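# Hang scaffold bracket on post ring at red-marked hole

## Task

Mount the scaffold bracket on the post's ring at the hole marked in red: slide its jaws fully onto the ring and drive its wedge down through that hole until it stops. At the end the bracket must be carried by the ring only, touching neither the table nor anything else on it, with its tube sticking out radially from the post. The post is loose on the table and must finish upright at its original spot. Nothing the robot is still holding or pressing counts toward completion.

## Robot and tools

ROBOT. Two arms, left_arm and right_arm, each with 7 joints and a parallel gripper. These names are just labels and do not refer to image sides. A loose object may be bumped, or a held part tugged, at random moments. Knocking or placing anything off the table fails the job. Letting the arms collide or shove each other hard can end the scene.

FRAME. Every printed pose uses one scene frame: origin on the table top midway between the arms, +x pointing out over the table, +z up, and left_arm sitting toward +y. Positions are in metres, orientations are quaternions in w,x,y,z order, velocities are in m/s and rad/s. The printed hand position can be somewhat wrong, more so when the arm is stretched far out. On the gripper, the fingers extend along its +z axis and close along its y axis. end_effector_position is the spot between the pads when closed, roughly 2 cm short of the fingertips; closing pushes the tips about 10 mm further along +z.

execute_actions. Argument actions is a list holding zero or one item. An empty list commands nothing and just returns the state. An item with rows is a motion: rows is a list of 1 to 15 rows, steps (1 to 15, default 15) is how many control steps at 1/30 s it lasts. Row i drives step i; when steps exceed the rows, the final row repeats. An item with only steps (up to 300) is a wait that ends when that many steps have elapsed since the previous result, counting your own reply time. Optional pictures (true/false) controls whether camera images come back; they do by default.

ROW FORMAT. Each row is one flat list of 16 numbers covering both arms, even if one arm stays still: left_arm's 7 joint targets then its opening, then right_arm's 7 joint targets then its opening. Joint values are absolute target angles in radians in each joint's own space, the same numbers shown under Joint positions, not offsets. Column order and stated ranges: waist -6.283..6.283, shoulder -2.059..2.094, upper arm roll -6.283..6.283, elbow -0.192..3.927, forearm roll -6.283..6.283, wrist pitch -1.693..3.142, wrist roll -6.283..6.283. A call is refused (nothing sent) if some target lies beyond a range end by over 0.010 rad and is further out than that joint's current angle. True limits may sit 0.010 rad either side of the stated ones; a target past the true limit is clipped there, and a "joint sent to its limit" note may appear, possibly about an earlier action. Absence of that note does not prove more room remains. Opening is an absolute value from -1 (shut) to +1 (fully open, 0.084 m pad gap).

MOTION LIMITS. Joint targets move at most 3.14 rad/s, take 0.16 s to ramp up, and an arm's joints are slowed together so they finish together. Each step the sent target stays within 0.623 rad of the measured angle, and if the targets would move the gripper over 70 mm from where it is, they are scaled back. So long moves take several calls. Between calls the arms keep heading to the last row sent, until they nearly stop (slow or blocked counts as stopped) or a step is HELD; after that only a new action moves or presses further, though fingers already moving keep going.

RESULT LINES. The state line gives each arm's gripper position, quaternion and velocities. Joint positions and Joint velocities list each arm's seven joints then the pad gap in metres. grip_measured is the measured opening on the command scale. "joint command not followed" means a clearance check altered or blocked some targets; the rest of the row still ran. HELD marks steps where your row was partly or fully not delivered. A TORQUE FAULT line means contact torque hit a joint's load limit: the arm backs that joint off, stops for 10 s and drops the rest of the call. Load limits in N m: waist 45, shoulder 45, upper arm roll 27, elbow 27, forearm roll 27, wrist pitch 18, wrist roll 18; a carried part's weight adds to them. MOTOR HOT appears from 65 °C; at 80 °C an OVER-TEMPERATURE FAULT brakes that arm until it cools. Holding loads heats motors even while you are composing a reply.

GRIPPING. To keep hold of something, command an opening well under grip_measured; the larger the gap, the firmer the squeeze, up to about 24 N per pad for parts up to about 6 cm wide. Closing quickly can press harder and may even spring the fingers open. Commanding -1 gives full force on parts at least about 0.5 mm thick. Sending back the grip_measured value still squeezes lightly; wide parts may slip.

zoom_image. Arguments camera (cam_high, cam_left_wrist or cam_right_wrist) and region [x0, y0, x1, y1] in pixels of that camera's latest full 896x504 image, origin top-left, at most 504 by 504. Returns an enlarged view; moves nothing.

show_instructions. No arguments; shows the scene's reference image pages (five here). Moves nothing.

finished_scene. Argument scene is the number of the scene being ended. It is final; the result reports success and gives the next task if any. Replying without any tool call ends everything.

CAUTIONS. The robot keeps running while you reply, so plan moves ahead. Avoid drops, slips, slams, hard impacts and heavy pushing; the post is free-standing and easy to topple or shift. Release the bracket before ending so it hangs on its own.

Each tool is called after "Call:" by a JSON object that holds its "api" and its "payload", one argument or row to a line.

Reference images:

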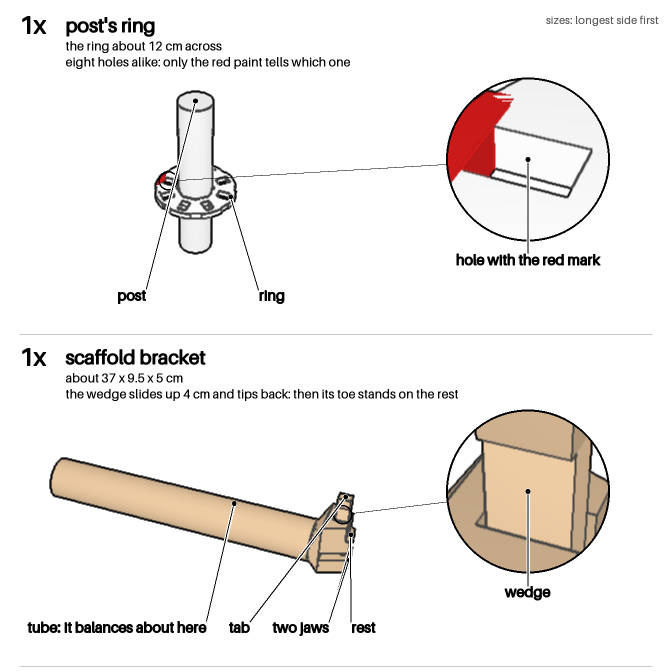

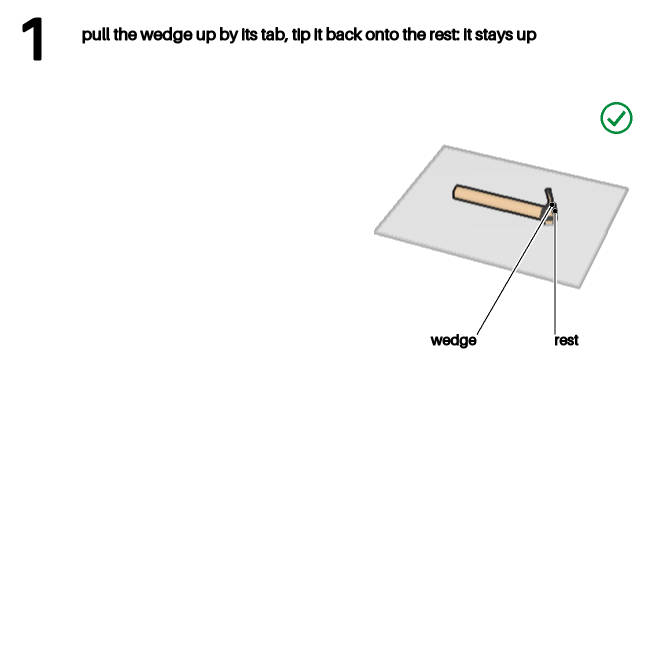

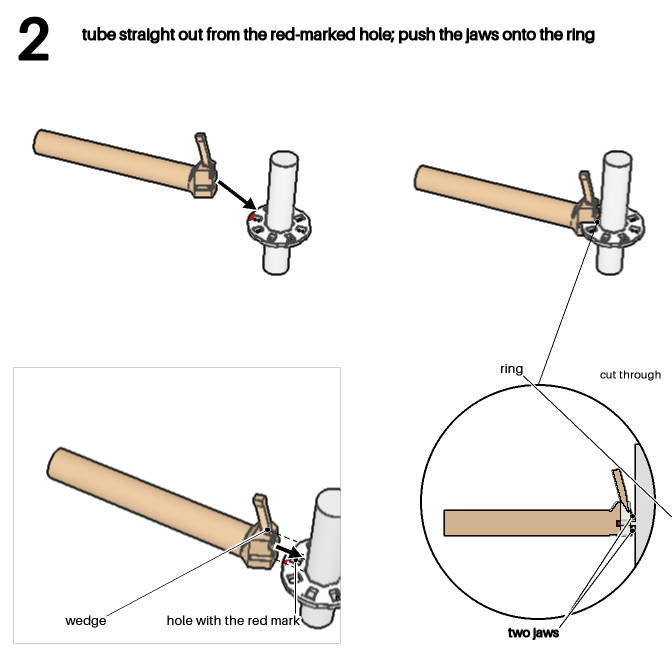

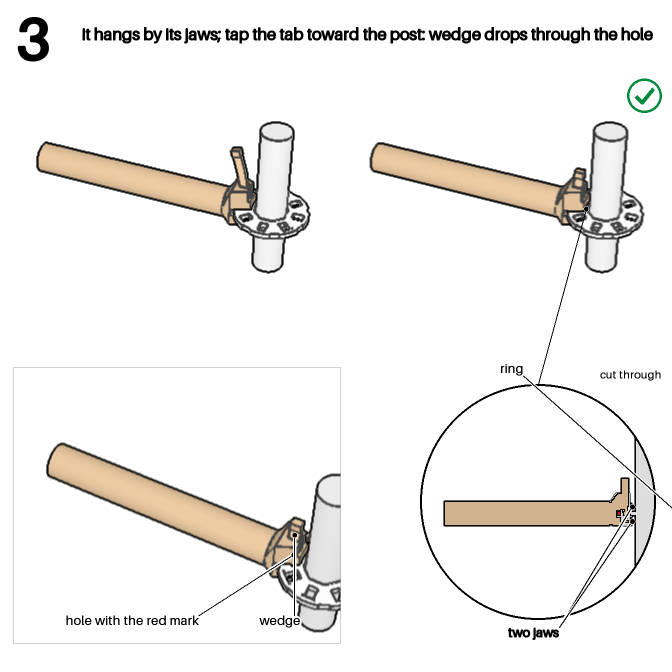

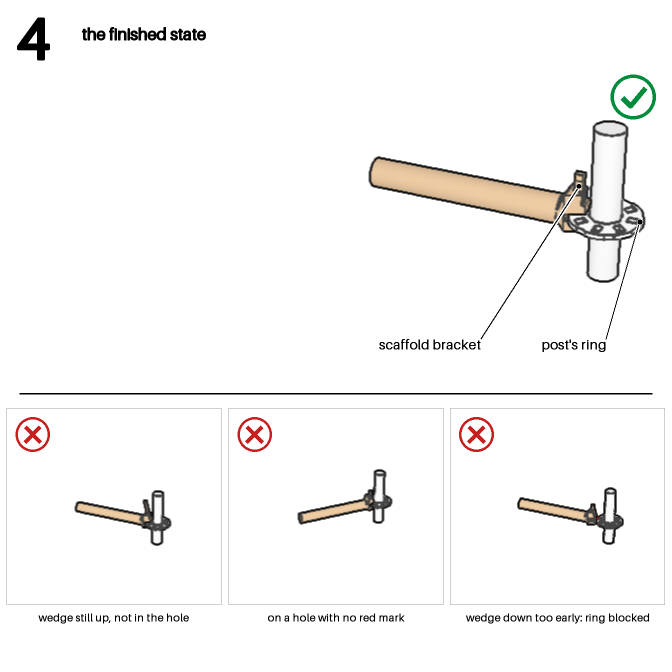

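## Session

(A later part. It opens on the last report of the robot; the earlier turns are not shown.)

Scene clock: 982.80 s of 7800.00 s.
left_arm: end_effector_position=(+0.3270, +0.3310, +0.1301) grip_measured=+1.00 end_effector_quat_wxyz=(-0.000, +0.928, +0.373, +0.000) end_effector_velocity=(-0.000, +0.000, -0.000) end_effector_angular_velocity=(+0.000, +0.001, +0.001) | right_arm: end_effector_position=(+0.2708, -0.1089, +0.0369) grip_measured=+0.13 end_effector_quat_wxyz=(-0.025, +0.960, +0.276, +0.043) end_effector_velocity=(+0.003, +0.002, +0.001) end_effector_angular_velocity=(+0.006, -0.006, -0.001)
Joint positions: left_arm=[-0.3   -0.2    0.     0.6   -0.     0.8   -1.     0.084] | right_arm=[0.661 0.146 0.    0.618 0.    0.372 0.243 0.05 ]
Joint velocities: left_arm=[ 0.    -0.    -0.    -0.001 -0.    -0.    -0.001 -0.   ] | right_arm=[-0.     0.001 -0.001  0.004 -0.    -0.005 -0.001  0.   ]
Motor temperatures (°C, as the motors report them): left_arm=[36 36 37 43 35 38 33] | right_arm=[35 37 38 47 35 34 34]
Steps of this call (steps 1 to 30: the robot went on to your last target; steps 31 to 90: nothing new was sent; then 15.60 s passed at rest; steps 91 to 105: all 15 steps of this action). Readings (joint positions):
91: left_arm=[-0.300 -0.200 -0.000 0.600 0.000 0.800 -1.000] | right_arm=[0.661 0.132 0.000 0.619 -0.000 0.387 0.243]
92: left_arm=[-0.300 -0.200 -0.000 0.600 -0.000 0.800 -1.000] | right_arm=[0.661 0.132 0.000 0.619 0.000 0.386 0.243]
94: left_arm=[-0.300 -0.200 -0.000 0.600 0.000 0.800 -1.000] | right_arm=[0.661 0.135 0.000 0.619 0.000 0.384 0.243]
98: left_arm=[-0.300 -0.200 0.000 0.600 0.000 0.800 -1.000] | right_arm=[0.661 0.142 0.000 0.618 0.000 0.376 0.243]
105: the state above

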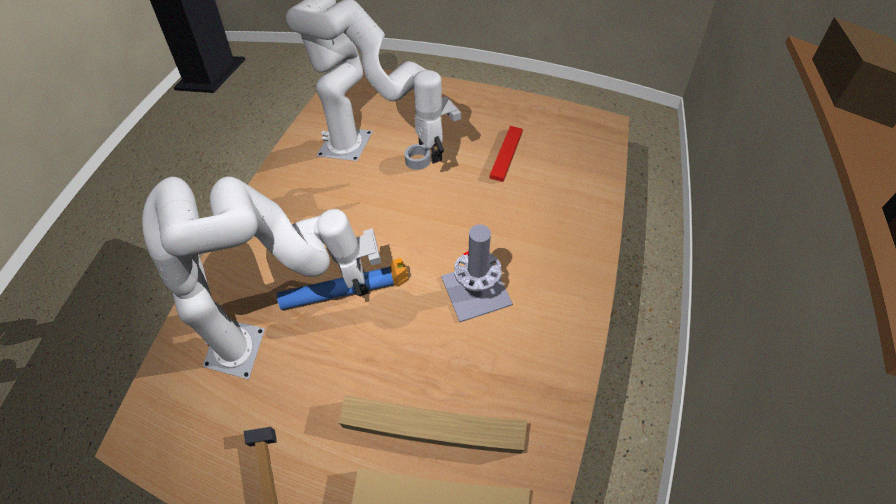

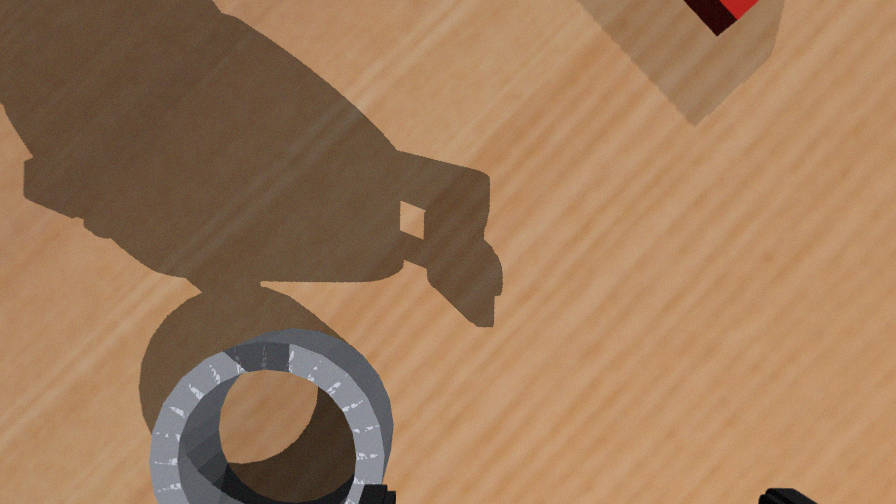

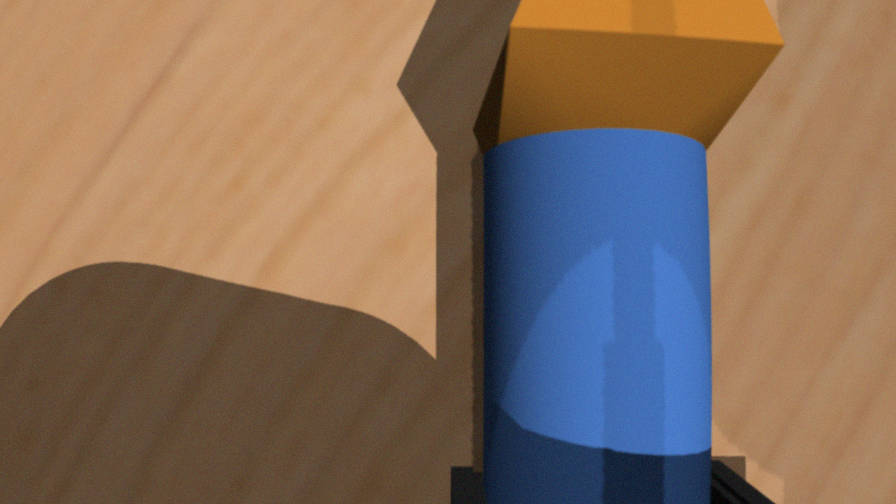

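Call:
{"api": "execute_actions", "payload": {
  "actions": [
    {"rows": [[-0.3,-0.2,0,0.6,0,0.8,-1.0,1, 0.6614,0.146,0,0.6181,0,0.3721,0.2434,-0.6],[-0.3,-0.2,0,0.6,0,0.8,-1.0,1, 0.6614,0.146,0,0.6181,0,0.3721,0.2434,-0.3],[-0.3,-0.2,0,0.6,0,0.8,-1.0,1, 0.6614,0.146,0,0.6181,0,0.3721,0.2434,-0.1],[-0.3,-0.2,0,0.6,0,0.8,-1.0,1, 0.6614,0.146,0,0.6181,0,0.3721,0.2434,0.0],[-0.3,-0.2,0,0.6,0,0.8,-1.0,1, 0.6614,0.146,0,0.6181,0,0.3721,0.2434,0.05],[-0.3,-0.2,0,0.6,0,0.8,-1.0,1, 0.6614,0.146,0,0.6181,0,0.3721,0.2434,0.1],[-0.3,-0.2,0,0.6,0,0.8,-1.0,1, 0.6614,0.146,0,0.6181,0,0.3721,0.2434,0.13],[-0.3,-0.2,0,0.6,0,0.8,-1.0,1, 0.6614,0.146,0,0.6181,0,0.3721,0.2434,0.16],[-0.3,-0.2,0,0.6,0,0.8,-1.0,1, 0.6614,0.146,0,0.6181,0,0.3721,0.2434,0.19],[-0.3,-0.2,0,0.6,0,0.8,-1.0,1, 0.6614,0.146,0,0.6181,0,0.3721,0.2434,0.22],[-0.3,-0.2,0,0.6,0,0.8,-1.0,1, 0.6614,0.146,0,0.6181,0,0.3721,0.2434,0.26],[-0.3,-0.2,0,0.6,0,0.8,-1.0,1, 0.6614,0.146,0,0.6181,0,0.3721,0.2434,0.32],[-0.3,-0.2,0,0.6,0,0.8,-1.0,1, 0.6614,0.146,0,0.6181,0,0.3721,0.2434,0.45],[-0.3,-0.2,0,0.6,0,0.8,-1.0,1, 0.6614,0.146,0,0.6181,0,0.3721,0.2434,0.7],[-0.3,-0.2,0,0.6,0,0.8,-1.0,1, 0.6614,0.146,0,0.6181,0,0.3721,0.2434,1.0]], "steps": 15}
  ],
  "pictures": false
}}

Scene clock: 998.67 s of 7800.00 s.
left_arm: end_effector_position=(+0.3270, +0.3310, +0.1301) grip_measured=+1.00 end_effector_quat_wxyz=(-0.000, +0.928, +0.373, +0.000) end_effector_velocity=(-0.000, +0.001, -0.000) end_effector_angular_velocity=(-0.001, +0.000, +0.002) | right_arm: end_effector_position=(+0.2721, -0.1079, +0.0382) grip_measured=+0.67 end_effector_quat_wxyz=(-0.026, +0.960, +0.276, +0.045) end_effector_velocity=(-0.010, -0.010, -0.012) end_effector_angular_velocity=(-0.027, +0.026, +0.000)
Joint positions: left_arm=[-0.3   -0.2    0.     0.6   -0.     0.8   -1.     0.084] | right_arm=[ 0.661  0.144 -0.     0.62   0.     0.371  0.243  0.072]
Joint velocities: left_arm=[ 0.001 -0.     0.001 -0.    -0.001  0.     0.    -0.   ] | right_arm=[ 0.     0.012  0.001 -0.019 -0.001  0.006  0.002  0.177]
Motor temperatures (°C, as the motors report them): left_arm=[36 36 37 43 35 38 33] | right_arm=[35 37 38 47 35 34 34]
Steps of this call (steps 1 to 15: the robot went on to your last target; steps 16 to 90: nothing new was sent; then 12.37 s passed at rest; steps 91 to 105: all 15 steps of this action). Readings (joint positions):
91: left_arm=[-0.300 -0.200 -0.000 0.600 0.000 0.800 -1.000] | right_arm=[0.661 0.146 -0.000 0.618 -0.000 0.372 0.243]
92: left_arm=[-0.300 -0.200 0.000 0.600 0.000 0.800 -1.000] | right_arm=[0.661 0.146 -0.000 0.618 -0.000 0.372 0.243]
94: left_arm=[-0.300 -0.200 0.000 0.600 -0.000 0.800 -1.000] | right_arm=[0.661 0.146 -0.000 0.618 -0.000 0.372 0.243]
98: left_arm=[-0.300 -0.200 0.000 0.600 -0.000 0.800 -1.000] | right_arm=[0.661 0.146 0.000 0.618 0.000 0.372 0.243]
105: the state above

Call:
{"api": "execute_actions", "payload": {
  "actions": [
    {"rows": [[-0.3,-0.2,0,0.6,0,0.8,-1.0,1, 0.6398,0.0707,0,0.9648,0,0.8942,0.2218,1.0]], "steps": 15}
  ],
  "pictures": false
}}

Call:
{"api": "execute_actions", "payload": {
  "actions": []
}}

Scene clock: 1011.87 s of 7800.00 s.
left_arm: end_effector_position=(+0.3270, +0.3310, +0.1301) grip_measured=+1.00 end_effector_quat_wxyz=(-0.000, +0.928, +0.373, +0.000) end_effector_velocity=(+0.000, +0.000, +0.000) end_effector_angular_velocity=(-0.001, -0.000, +0.001) | right_arm: end_effector_position=(+0.3095, -0.0831, +0.1465) grip_measured=+1.00 end_effector_quat_wxyz=(-0.003, +0.961, +0.276, +0.005) end_effector_velocity=(-0.016, -0.018, +0.026) end_effector_angular_velocity=(-0.119, +0.121, +0.010)
Joint positions: left_arm=[-0.3   -0.2   -0.     0.6    0.     0.8   -1.     0.084] | right_arm=[ 0.641  0.071 -0.     0.952  0.     0.869  0.223  0.084]
Joint velocities: left_arm=[-0.     0.     0.001  0.001 -0.001 -0.     0.     0.   ] | right_arm=[-0.008 -0.005  0.006  0.12   0.     0.296 -0.013 -0.   ]
Motor temperatures (°C, as the motors report them): left_arm=[36 36 37 43 35 38 33] | right_arm=[35 37 38 46 35 33 34]
Steps of this call (steps 1 to 15: the robot went on to your last target; steps 16 to 90: nothing new was sent; then 9.70 s passed at rest; steps 91 to 105: all 15 steps of this action). Readings (joint positions):
91: left_arm=[-0.300 -0.200 0.000 0.600 0.000 0.800 -1.000] | right_arm=[0.661 0.146 0.000 0.618 0.000 0.372 0.243]
92: left_arm=[-0.300 -0.200 0.000 0.600 -0.000 0.800 -1.000] | right_arm=[0.661 0.146 0.000 0.620 -0.000 0.377 0.243]
94: left_arm=[-0.300 -0.200 0.000 0.600 -0.000 0.800 -1.000] | right_arm=[0.660 0.141 0.000 0.645 -0.000 0.422 0.241]
98: left_arm=[-0.300 -0.200 0.000 0.600 0.000 0.800 -1.000] | right_arm=[0.651 0.110 -0.000 0.787 0.000 0.624 0.233]
105: the state above

Scene clock: 1011.87 s of 7800.00 s.
left_arm: end_effector_position=(+0.3270, +0.3310, +0.1301) grip_measured=+1.00 end_effector_quat_wxyz=(-0.000, +0.928, +0.373, +0.000) end_effector_velocity=(+0.000, +0.000, +0.000) end_effector_angular_velocity=(-0.001, -0.000, +0.001) | right_arm: end_effector_position=(+0.3095, -0.0831, +0.1465) grip_measured=+1.00 end_effector_quat_wxyz=(-0.003, +0.961, +0.276, +0.005) end_effector_velocity=(-0.016, -0.018, +0.026) end_effector_angular_velocity=(-0.119, +0.121, +0.010)
Joint positions: left_arm=[-0.3   -0.2   -0.     0.6    0.     0.8   -1.     0.084] | right_arm=[ 0.641  0.071 -0.     0.952  0.     0.869  0.223  0.084]
Joint velocities: left_arm=[-0.     0.     0.001  0.001 -0.001 -0.     0.     0.   ] | right_arm=[-0.008 -0.005  0.006  0.12   0.     0.296 -0.013 -0.   ]
Motor temperatures (°C, as the motors report them): left_arm=[36 36 37 43 35 38 33] | right_arm=[35 37 38 46 35 33 34]

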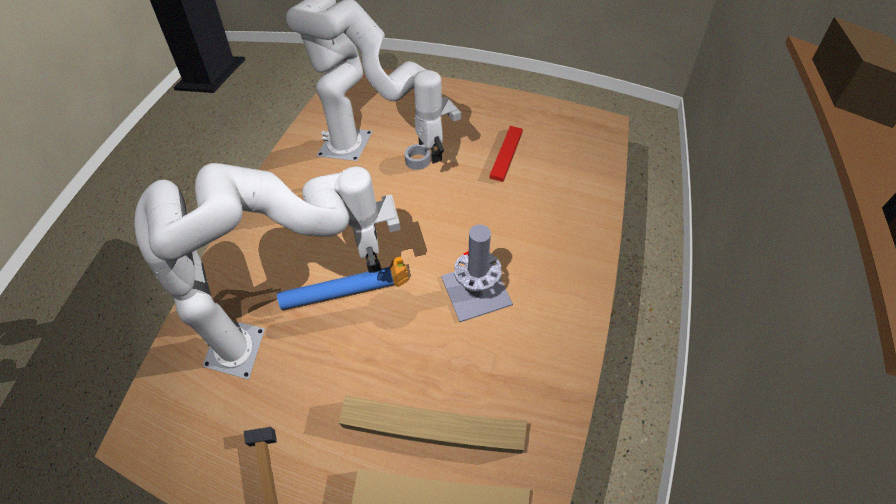

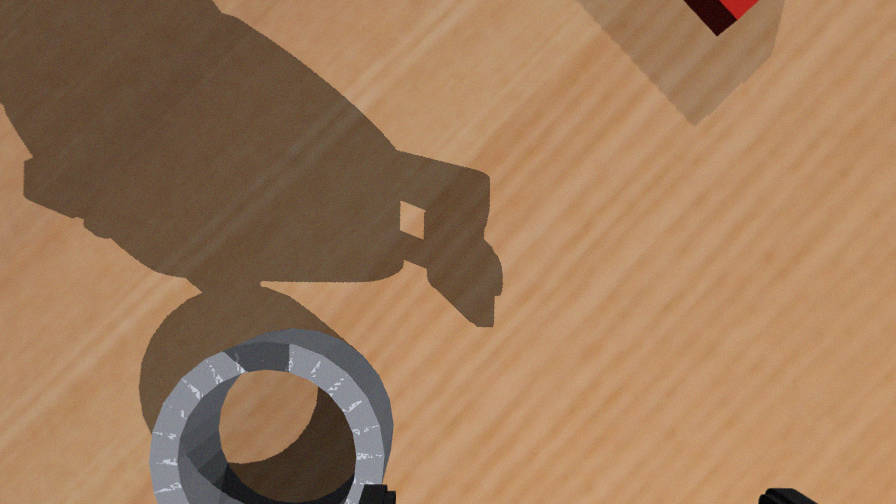

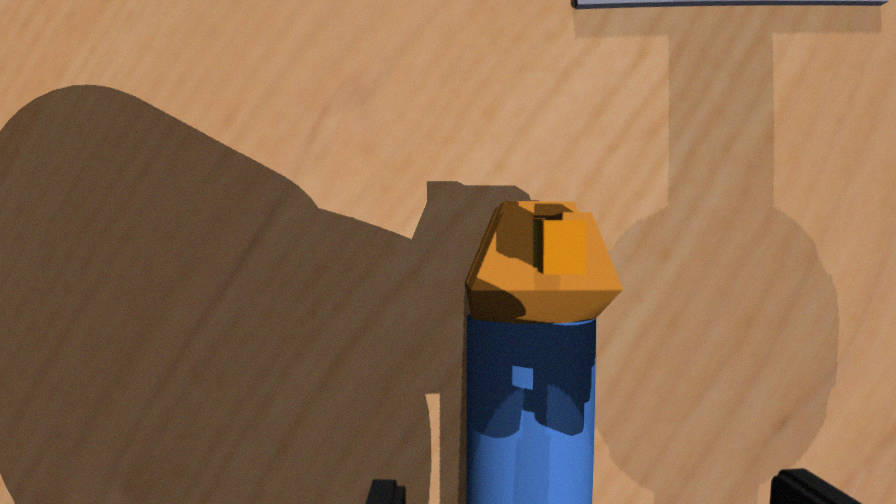

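Call:
{"api": "execute_actions", "payload": {
  "actions": []
}}

Call:
{"api": "zoom_image", "payload": {
  "camera": "cam_right_wrist",
  "region": [420, 150, 680, 350]
}}

Scene clock: 1025.07 s of 7800.00 s.
left_arm: end_effector_position=(+0.3270, +0.3310, +0.1301) grip_measured=+1.00 end_effector_quat_wxyz=(-0.000, +0.928, +0.373, +0.000) end_effector_velocity=(+0.001, +0.000, +0.001) end_effector_angular_velocity=(-0.001, -0.002, +0.002) | right_arm: end_effector_position=(+0.3090, -0.0839, +0.1500) grip_measured=+1.00 end_effector_quat_wxyz=(+0.000, +0.961, +0.276, -0.000) end_effector_velocity=(-0.000, +0.000, -0.000) end_effector_angular_velocity=(-0.001, +0.001, -0.001)
Joint positions: left_arm=[-0.3   -0.2   -0.     0.6    0.     0.8   -1.     0.084] | right_arm=[ 0.64   0.071 -0.     0.965 -0.     0.894  0.222  0.084]
Joint velocities: left_arm=[ 0.001 -0.     0.     0.002 -0.    -0.    -0.     0.   ] | right_arm=[ 0.     0.001  0.    -0.     0.    -0.     0.002 -0.   ]
Motor temperatures (°C, as the motors report them): left_arm=[36 36 37 43 35 38 33] | right_arm=[35 37 38 46 35 33 34]
Steps of this call (steps 1 to 30: the robot went on to your last target; steps 31 to 90: nothing new was sent; then 10.20 s passed at rest). Readings (joint positions):
1: left_arm=[-0.300 -0.200 -0.000 0.600 0.000 0.800 -1.000] | right_arm=[0.640 0.072 -0.000 0.955 0.000 0.877 0.222]
2: left_arm=[-0.300 -0.200 -0.000 0.600 -0.000 0.800 -1.000] | right_arm=[0.640 0.072 0.000 0.956 -0.000 0.883 0.222]
4: left_arm=[-0.300 -0.200 0.000 0.600 0.000 0.800 -1.000] | right_arm=[0.640 0.072 0.000 0.959 -0.000 0.889 0.222]
8: left_arm=[-0.300 -0.200 0.000 0.600 -0.000 0.800 -1.000] | right_arm=[0.640 0.072 0.000 0.963 -0.000 0.893 0.222]
90: the state above
All arms were judged still, so your last target was given up. Only a new action makes them travel on or press farther. Fingers that are still opening or closing keep moving.

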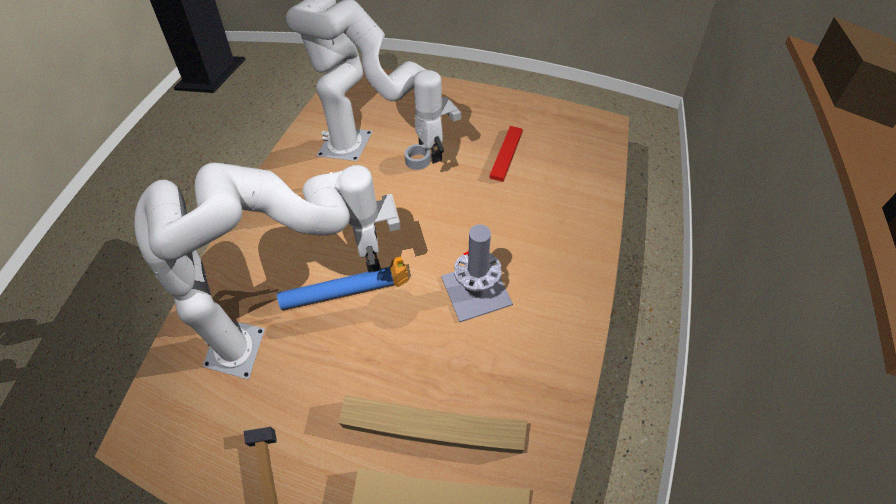

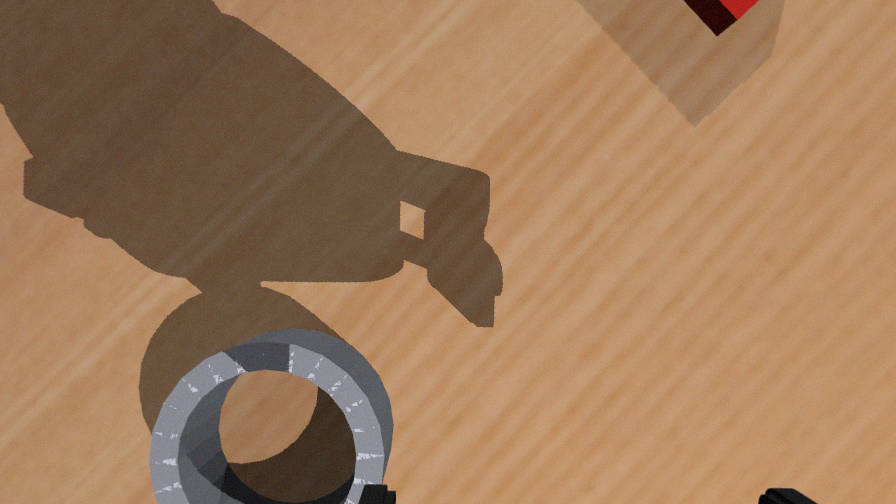

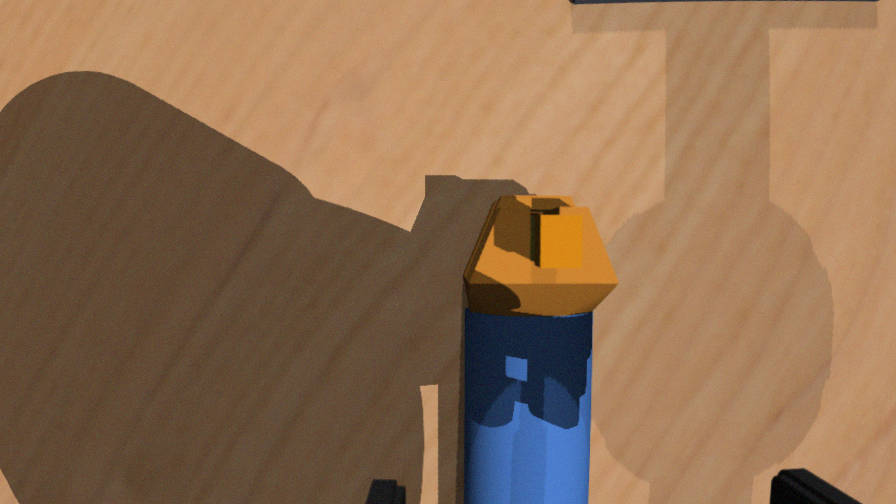

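Region (420, 150, 680, 350) of cam_right_wrist's 896x504 image, scaled by 1.938, with more detail than that image has; it fills the top 388 rows of this view, and the rest is white.

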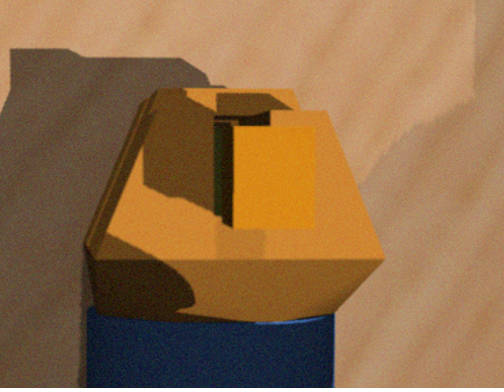

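Call:
{"api": "execute_actions", "payload": {
  "actions": [
    {"rows": [[-0.3,-0.2,0,0.6,0,0.8,-1.0,1, 0.6121,0.2926,0,1.2125,0,0.9199,0.2001,-0.2]], "steps": 15}
  ],
  "pictures": false
}}

Call:
{"api": "execute_actions", "payload": {
  "actions": [
    {"steps": 15}
  ]
}}

Scene clock: 1049.33 s of 7800.00 s.
left_arm: end_effector_position=(+0.3270, +0.3310, +0.1301) grip_measured=+1.00 end_effector_quat_wxyz=(-0.000, +0.928, +0.373, +0.000) end_effector_velocity=(+0.000, -0.000, +0.000) end_effector_angular_velocity=(-0.000, -0.001, +0.001) | right_arm: end_effector_position=(+0.3648, -0.0484, +0.1357) grip_measured=-0.22 end_effector_quat_wxyz=(-0.000, +0.962, +0.274, +0.000) end_effector_velocity=(+0.009, +0.008, +0.004) end_effector_angular_velocity=(+0.010, -0.009, +0.005)
Joint positions: left_arm=[-0.3   -0.2    0.     0.6   -0.     0.8   -1.     0.084] | right_arm=[0.613 0.289 0.    1.209 0.    0.92  0.2   0.035]
Joint velocities: left_arm=[-0.    -0.     0.     0.001 -0.     0.    -0.    -0.   ] | right_arm=[-0.002  0.022  0.002  0.04   0.001  0.005 -0.005 -0.   ]
Motor temperatures (°C, as the motors report them): left_arm=[36 36 37 43 35 38 33] | right_arm=[35 37 38 46 35 33 34]
Steps of this call (steps 1 to 90: nothing new was sent; then 20.77 s passed at rest; steps 91 to 105: all 15 steps of this action). Readings (joint positions):
91: left_arm=[-0.300 -0.200 0.000 0.600 -0.000 0.800 -1.000] | right_arm=[0.640 0.071 0.000 0.965 -0.000 0.894 0.222]
92: left_arm=[-0.300 -0.200 0.000 0.600 0.000 0.800 -1.000] | right_arm=[0.639 0.074 0.000 0.969 -0.000 0.895 0.221]
94: left_arm=[-0.300 -0.200 0.000 0.600 0.000 0.800 -1.000] | right_arm=[0.635 0.109 0.001 1.010 0.000 0.900 0.218]
98: left_arm=[-0.300 -0.200 0.000 0.600 -0.000 0.800 -1.000] | right_arm=[0.617 0.249 -0.001 1.162 -0.000 0.913 0.205]
105: the state above

Scene clock: 1049.83 s of 7800.00 s.
left_arm: end_effector_position=(+0.3270, +0.3310, +0.1301) grip_measured=+1.00 end_effector_quat_wxyz=(-0.000, +0.928, +0.373, +0.000) end_effector_velocity=(+0.000, -0.000, +0.000) end_effector_angular_velocity=(-0.000, -0.001, -0.001) | right_arm: end_effector_position=(+0.3657, -0.0482, +0.1351) grip_measured=-0.22 end_effector_quat_wxyz=(-0.000, +0.962, +0.274, +0.000) end_effector_velocity=(+0.000, -0.000, -0.000) end_effector_angular_velocity=(-0.001, -0.000, +0.000)
Joint positions: left_arm=[-0.3   -0.2   -0.     0.6   -0.     0.8   -1.     0.084] | right_arm=[0.612 0.292 0.    1.212 0.    0.92  0.2   0.035]
Joint velocities: left_arm=[-0.    -0.    -0.     0.001  0.     0.     0.     0.   ] | right_arm=[ 0.     0.001  0.     0.    -0.001 -0.     0.    -0.   ]
Motor temperatures (°C, as the motors report them): left_arm=[36 36 37 43 35 38 33] | right_arm=[35 37 38 46 35 33 34]
Steps of this call (steps 1 to 15: the robot went on to your last target). Readings (joint positions):
1: left_arm=[-0.300 -0.200 -0.000 0.600 0.000 0.800 -1.000] | right_arm=[0.613 0.289 0.000 1.210 0.000 0.920 0.200]
2: left_arm=[-0.300 -0.200 -0.000 0.600 0.000 0.800 -1.000] | right_arm=[0.613 0.290 0.000 1.211 0.000 0.920 0.200]
4: left_arm=[-0.300 -0.200 -0.000 0.600 -0.000 0.800 -1.000] | right_arm=[0.612 0.291 0.000 1.211 0.000 0.920 0.200]
8: left_arm=[-0.300 -0.200 -0.000 0.600 -0.000 0.800 -1.000] | right_arm=[0.612 0.292 0.000 1.212 -0.000 0.920 0.200]
15: the state above
All arms were judged still, so your last target was given up. Only a new action makes them travel on or press farther. Fingers that are still opening or closing keep moving.

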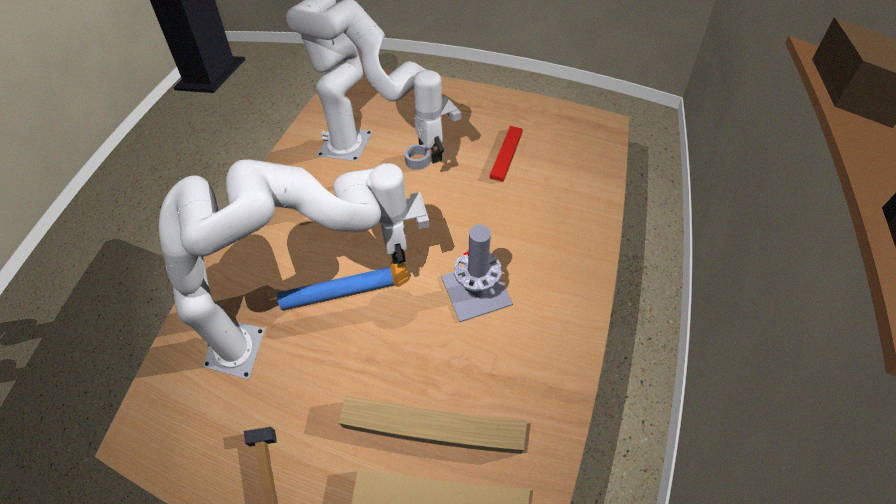

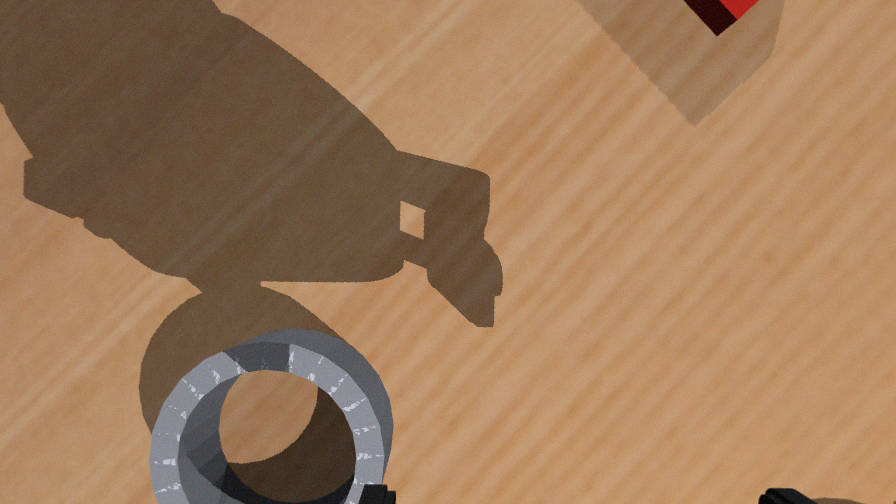

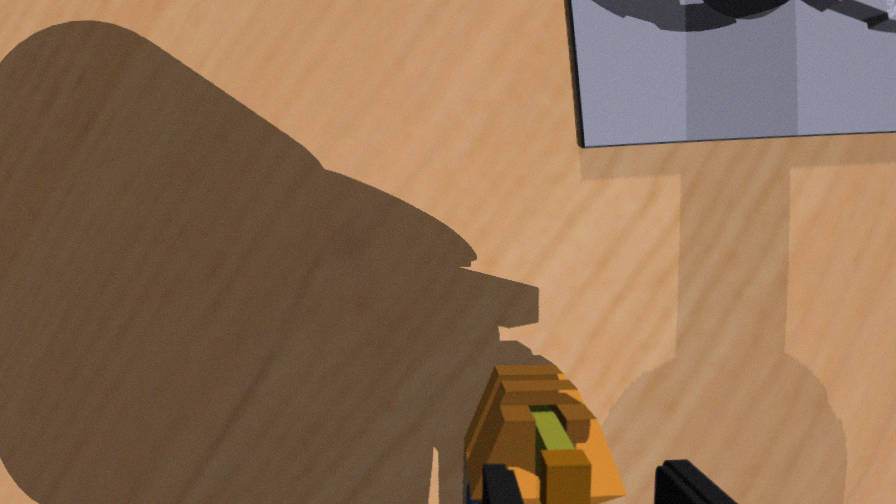

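Call:
{"api": "zoom_image", "payload": {
  "camera": "cam_right_wrist",
  "region": [440, 340, 740, 504]
}}

Region (440, 340, 740, 504) of cam_right_wrist's 896x504 image, scaled by 1.680, with more detail than that image has; it fills the top 276 rows of this view, and the rest is white.

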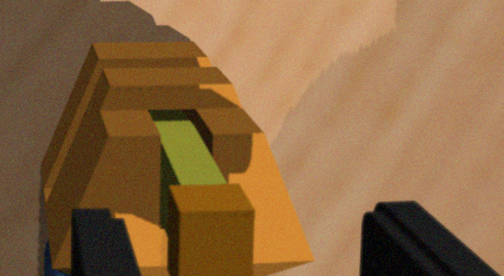

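Call:
{"api": "execute_actions", "payload": {
  "actions": [
    {"rows": [[-0.3,-0.2,0,0.6,0,0.8,-1.0,1, 0.6121,0.30,0,1.2078,0,0.9078,0.2001,-0.2],[-0.3,-0.2,0,0.6,0,0.8,-1.0,1, 0.6121,0.308,0,1.2027,0,0.8947,0.2001,-0.2],[-0.3,-0.2,0,0.6,0,0.8,-1.0,1, 0.6121,0.316,0,1.1976,0,0.8816,0.2001,-0.2],[-0.3,-0.2,0,0.6,0,0.8,-1.0,1, 0.6121,0.324,0,1.1926,0,0.8686,0.2001,-0.2],[-0.3,-0.2,0,0.6,0,0.8,-1.0,1, 0.6121,0.332,0,1.1878,0,0.8558,0.2001,-0.2],[-0.3,-0.2,0,0.6,0,0.8,-1.0,1, 0.6121,0.34,0,1.183,0,0.843,0.2001,-0.2],[-0.3,-0.2,0,0.6,0,0.8,-1.0,1, 0.6121,0.348,0,1.1785,0,0.8305,0.2001,-0.2],[-0.3,-0.2,0,0.6,0,0.8,-1.0,1, 0.6121,0.355,0,1.1746,0,0.8196,0.2001,-0.2]], "steps": 15}
  ]
}}

Scene clock: 1071.87 s of 7800.00 s.
left_arm: end_effector_position=(+0.3270, +0.3310, +0.1301) grip_measured=+1.00 end_effector_quat_wxyz=(-0.000, +0.928, +0.373, +0.000) end_effector_velocity=(+0.001, -0.001, +0.001) end_effector_angular_velocity=(-0.000, -0.003, -0.001) | right_arm: end_effector_position=(+0.3658, -0.0482, +0.0958) grip_measured=-0.22 end_effector_quat_wxyz=(+0.000, +0.962, +0.274, -0.000) end_effector_velocity=(+0.010, +0.008, +0.007) end_effector_angular_velocity=(+0.030, -0.032, -0.002)
Joint positions: left_arm=[-0.3   -0.2    0.     0.6    0.     0.8   -1.     0.084] | right_arm=[0.612 0.354 0.    1.176 0.    0.822 0.2   0.035]
Joint velocities: left_arm=[-0.001  0.    -0.     0.003  0.     0.    -0.    -0.   ] | right_arm=[-0.001 -0.001 -0.001  0.008 -0.    -0.034  0.     0.   ]
Motor temperatures (°C, as the motors report them): left_arm=[36 36 37 43 35 38 33] | right_arm=[35 37 38 46 35 33 34]
Steps of this call (steps 1 to 90: nothing new was sent; then 18.53 s passed at rest; steps 91 to 105: all 15 steps of this action). Readings (joint positions):
91: left_arm=[-0.300 -0.200 -0.000 0.600 -0.000 0.800 -1.000] | right_arm=[0.612 0.293 0.000 1.212 -0.000 0.920 0.200]
92: left_arm=[-0.300 -0.200 0.000 0.600 -0.000 0.800 -1.000] | right_arm=[0.612 0.294 -0.000 1.212 0.000 0.917 0.200]
94: left_arm=[-0.300 -0.200 -0.000 0.600 0.000 0.800 -1.000] | right_arm=[0.612 0.301 -0.000 1.207 0.000 0.902 0.200]
98: left_arm=[-0.300 -0.200 0.000 0.600 0.000 0.800 -1.000] | right_arm=[0.612 0.331 0.000 1.188 -0.000 0.859 0.200]
105: the state above

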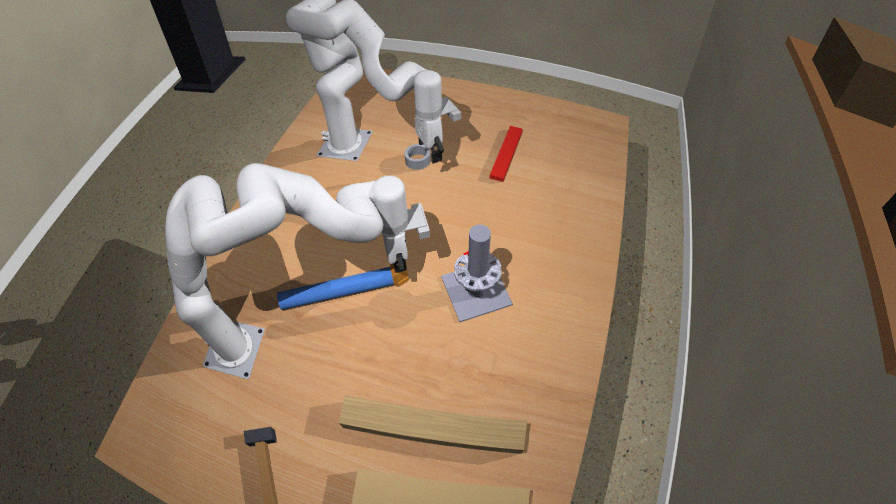

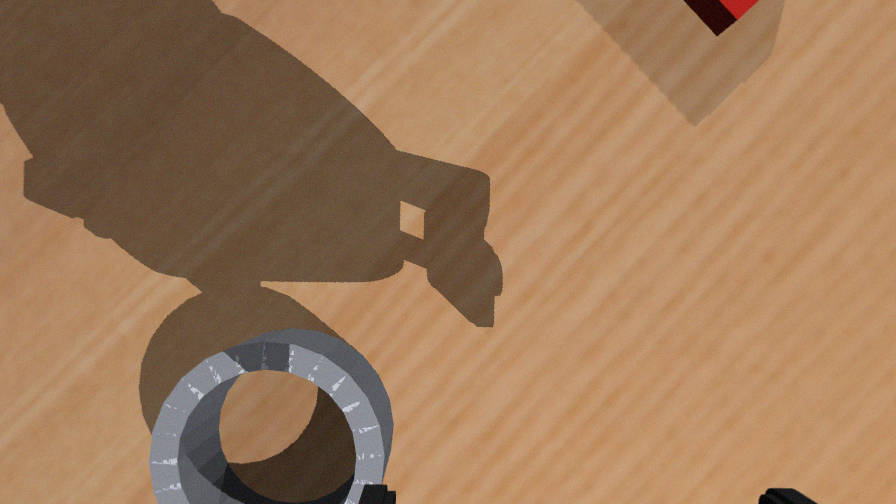

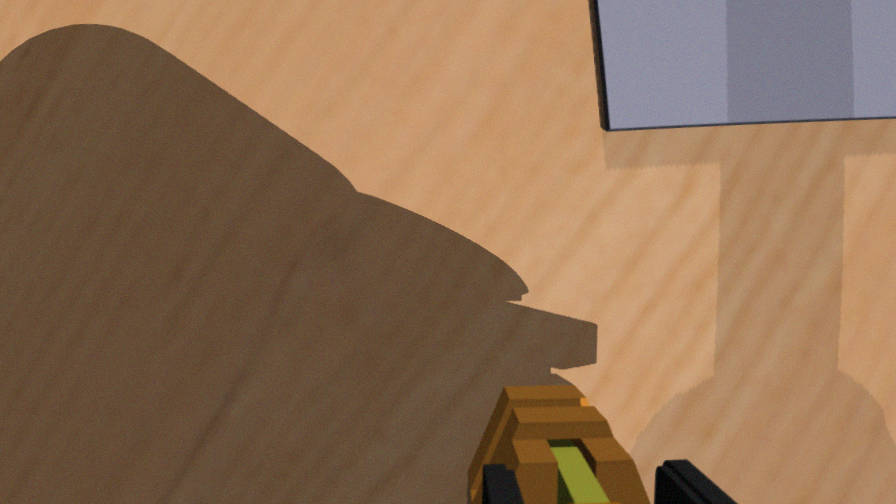

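Call:
{"api": "execute_actions", "payload": {
  "actions": [
    {"rows": [[-0.3,-0.2,0,0.6,0,0.8,-1.0,1, 0.6121,0.355,0,1.1746,0,0.8196,0.2001,-0.3],[-0.3,-0.2,0,0.6,0,0.8,-1.0,1, 0.6121,0.355,0,1.1746,0,0.8196,0.2001,-0.38],[-0.3,-0.2,0,0.6,0,0.8,-1.0,1, 0.6121,0.355,0,1.1746,0,0.8196,0.2001,-0.46],[-0.3,-0.2,0,0.6,0,0.8,-1.0,1, 0.6121,0.355,0,1.1746,0,0.8196,0.2001,-0.53],[-0.3,-0.2,0,0.6,0,0.8,-1.0,1, 0.6121,0.355,0,1.1746,0,0.8196,0.2001,-0.59],[-0.3,-0.2,0,0.6,0,0.8,-1.0,1, 0.6121,0.355,0,1.1746,0,0.8196,0.2001,-0.64],[-0.3,-0.2,0,0.6,0,0.8,-1.0,1, 0.6121,0.355,0,1.1746,0,0.8196,0.2001,-0.68],[-0.3,-0.2,0,0.6,0,0.8,-1.0,1, 0.6121,0.355,0,1.1746,0,0.8196,0.2001,-0.71],[-0.3,-0.2,0,0.6,0,0.8,-1.0,1, 0.6121,0.355,0,1.1746,0,0.8196,0.2001,-0.74],[-0.3,-0.2,0,0.6,0,0.8,-1.0,1, 0.6121,0.355,0,1.1746,0,0.8196,0.2001,-0.77],[-0.3,-0.2,0,0.6,0,0.8,-1.0,1, 0.6121,0.355,0,1.1746,0,0.8196,0.2001,-0.8],[-0.3,-0.2,0,0.6,0,0.8,-1.0,1, 0.6121,0.355,0,1.1746,0,0.8196,0.2001,-0.84],[-0.3,-0.2,0,0.6,0,0.8,-1.0,1, 0.6121,0.355,0,1.1746,0,0.8196,0.2001,-0.88]], "steps": 15}
  ]
}}

Scene clock: 1085.20 s of 7800.00 s.
left_arm: end_effector_position=(+0.3270, +0.3310, +0.1301) grip_measured=+1.00 end_effector_quat_wxyz=(-0.000, +0.928, +0.373, +0.000) end_effector_velocity=(+0.001, -0.000, +0.001) end_effector_angular_velocity=(-0.000, -0.002, -0.001) | right_arm: end_effector_position=(+0.3658, -0.0482, +0.0949) grip_measured=-0.74 end_effector_quat_wxyz=(+0.000, +0.962, +0.274, +0.000) end_effector_velocity=(+0.000, -0.000, -0.000) end_effector_angular_velocity=(-0.001, -0.000, -0.002)
Joint positions: left_arm=[-0.3   -0.2   -0.     0.6   -0.     0.8   -1.     0.084] | right_arm=[ 0.612  0.355 -0.     1.175 -0.     0.82   0.2    0.012]
Joint velocities: left_arm=[-0.    -0.     0.     0.002  0.     0.     0.     0.   ] | right_arm=[-0.001  0.001  0.     0.    -0.001 -0.     0.002  0.   ]
Motor temperatures (°C, as the motors report them): left_arm=[36 36 37 43 35 38 33] | right_arm=[35 37 38 46 35 33 34]
Steps of this call (steps 1 to 15: the robot went on to your last target; steps 16 to 90: nothing new was sent; then 9.83 s passed at rest; steps 91 to 105: all 15 steps of this action). Readings (joint positions):
91: left_arm=[-0.300 -0.200 0.000 0.600 -0.000 0.800 -1.000] | right_arm=[0.612 0.355 0.000 1.175 -0.000 0.820 0.200]
92: left_arm=[-0.300 -0.200 0.000 0.600 -0.000 0.800 -1.000] | right_arm=[0.612 0.355 0.000 1.175 -0.000 0.820 0.200]
94: left_arm=[-0.300 -0.200 -0.000 0.600 0.000 0.800 -1.000] | right_arm=[0.612 0.355 -0.000 1.175 0.000 0.820 0.200]
98: left_arm=[-0.300 -0.200 -0.000 0.600 -0.000 0.800 -1.000] | right_arm=[0.612 0.355 0.000 1.175 0.000 0.820 0.200]
105: the state above

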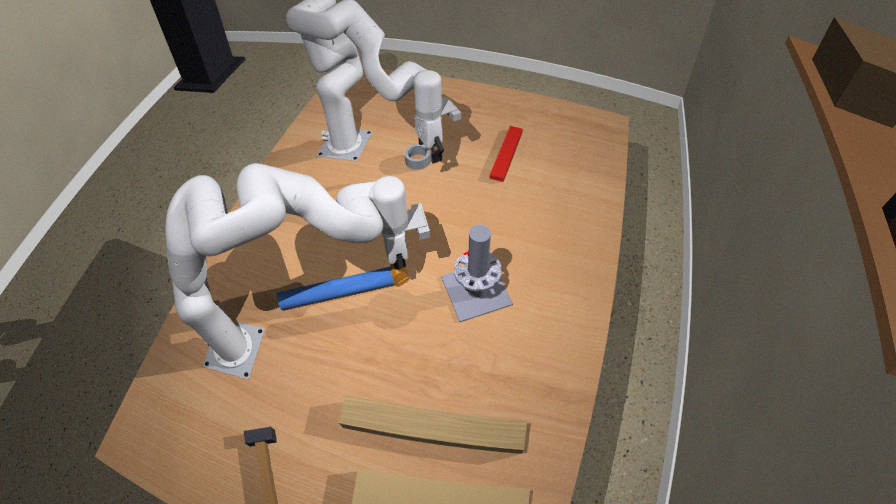

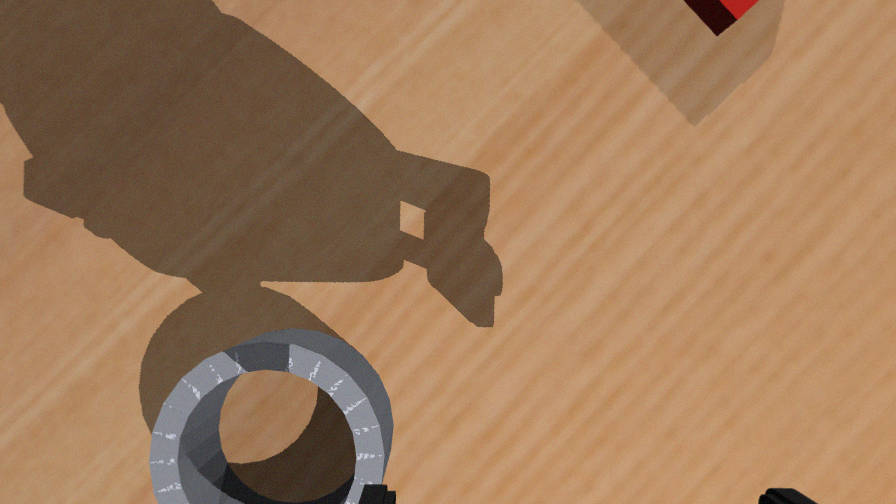

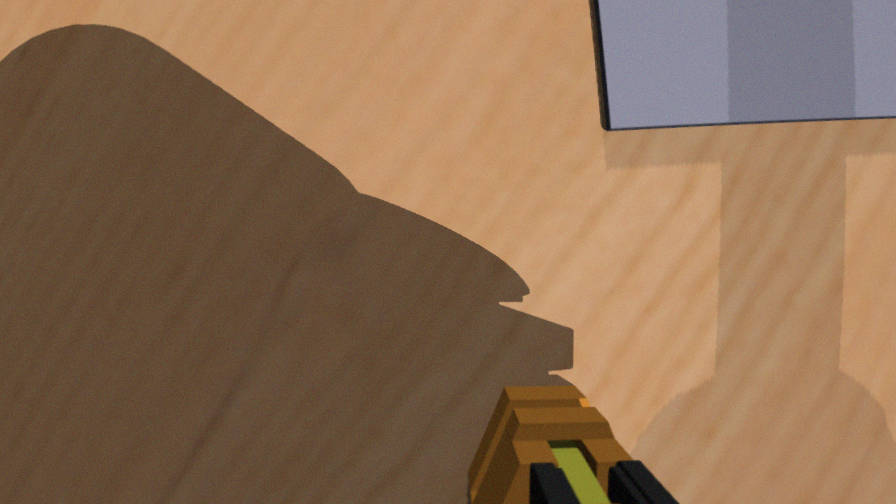

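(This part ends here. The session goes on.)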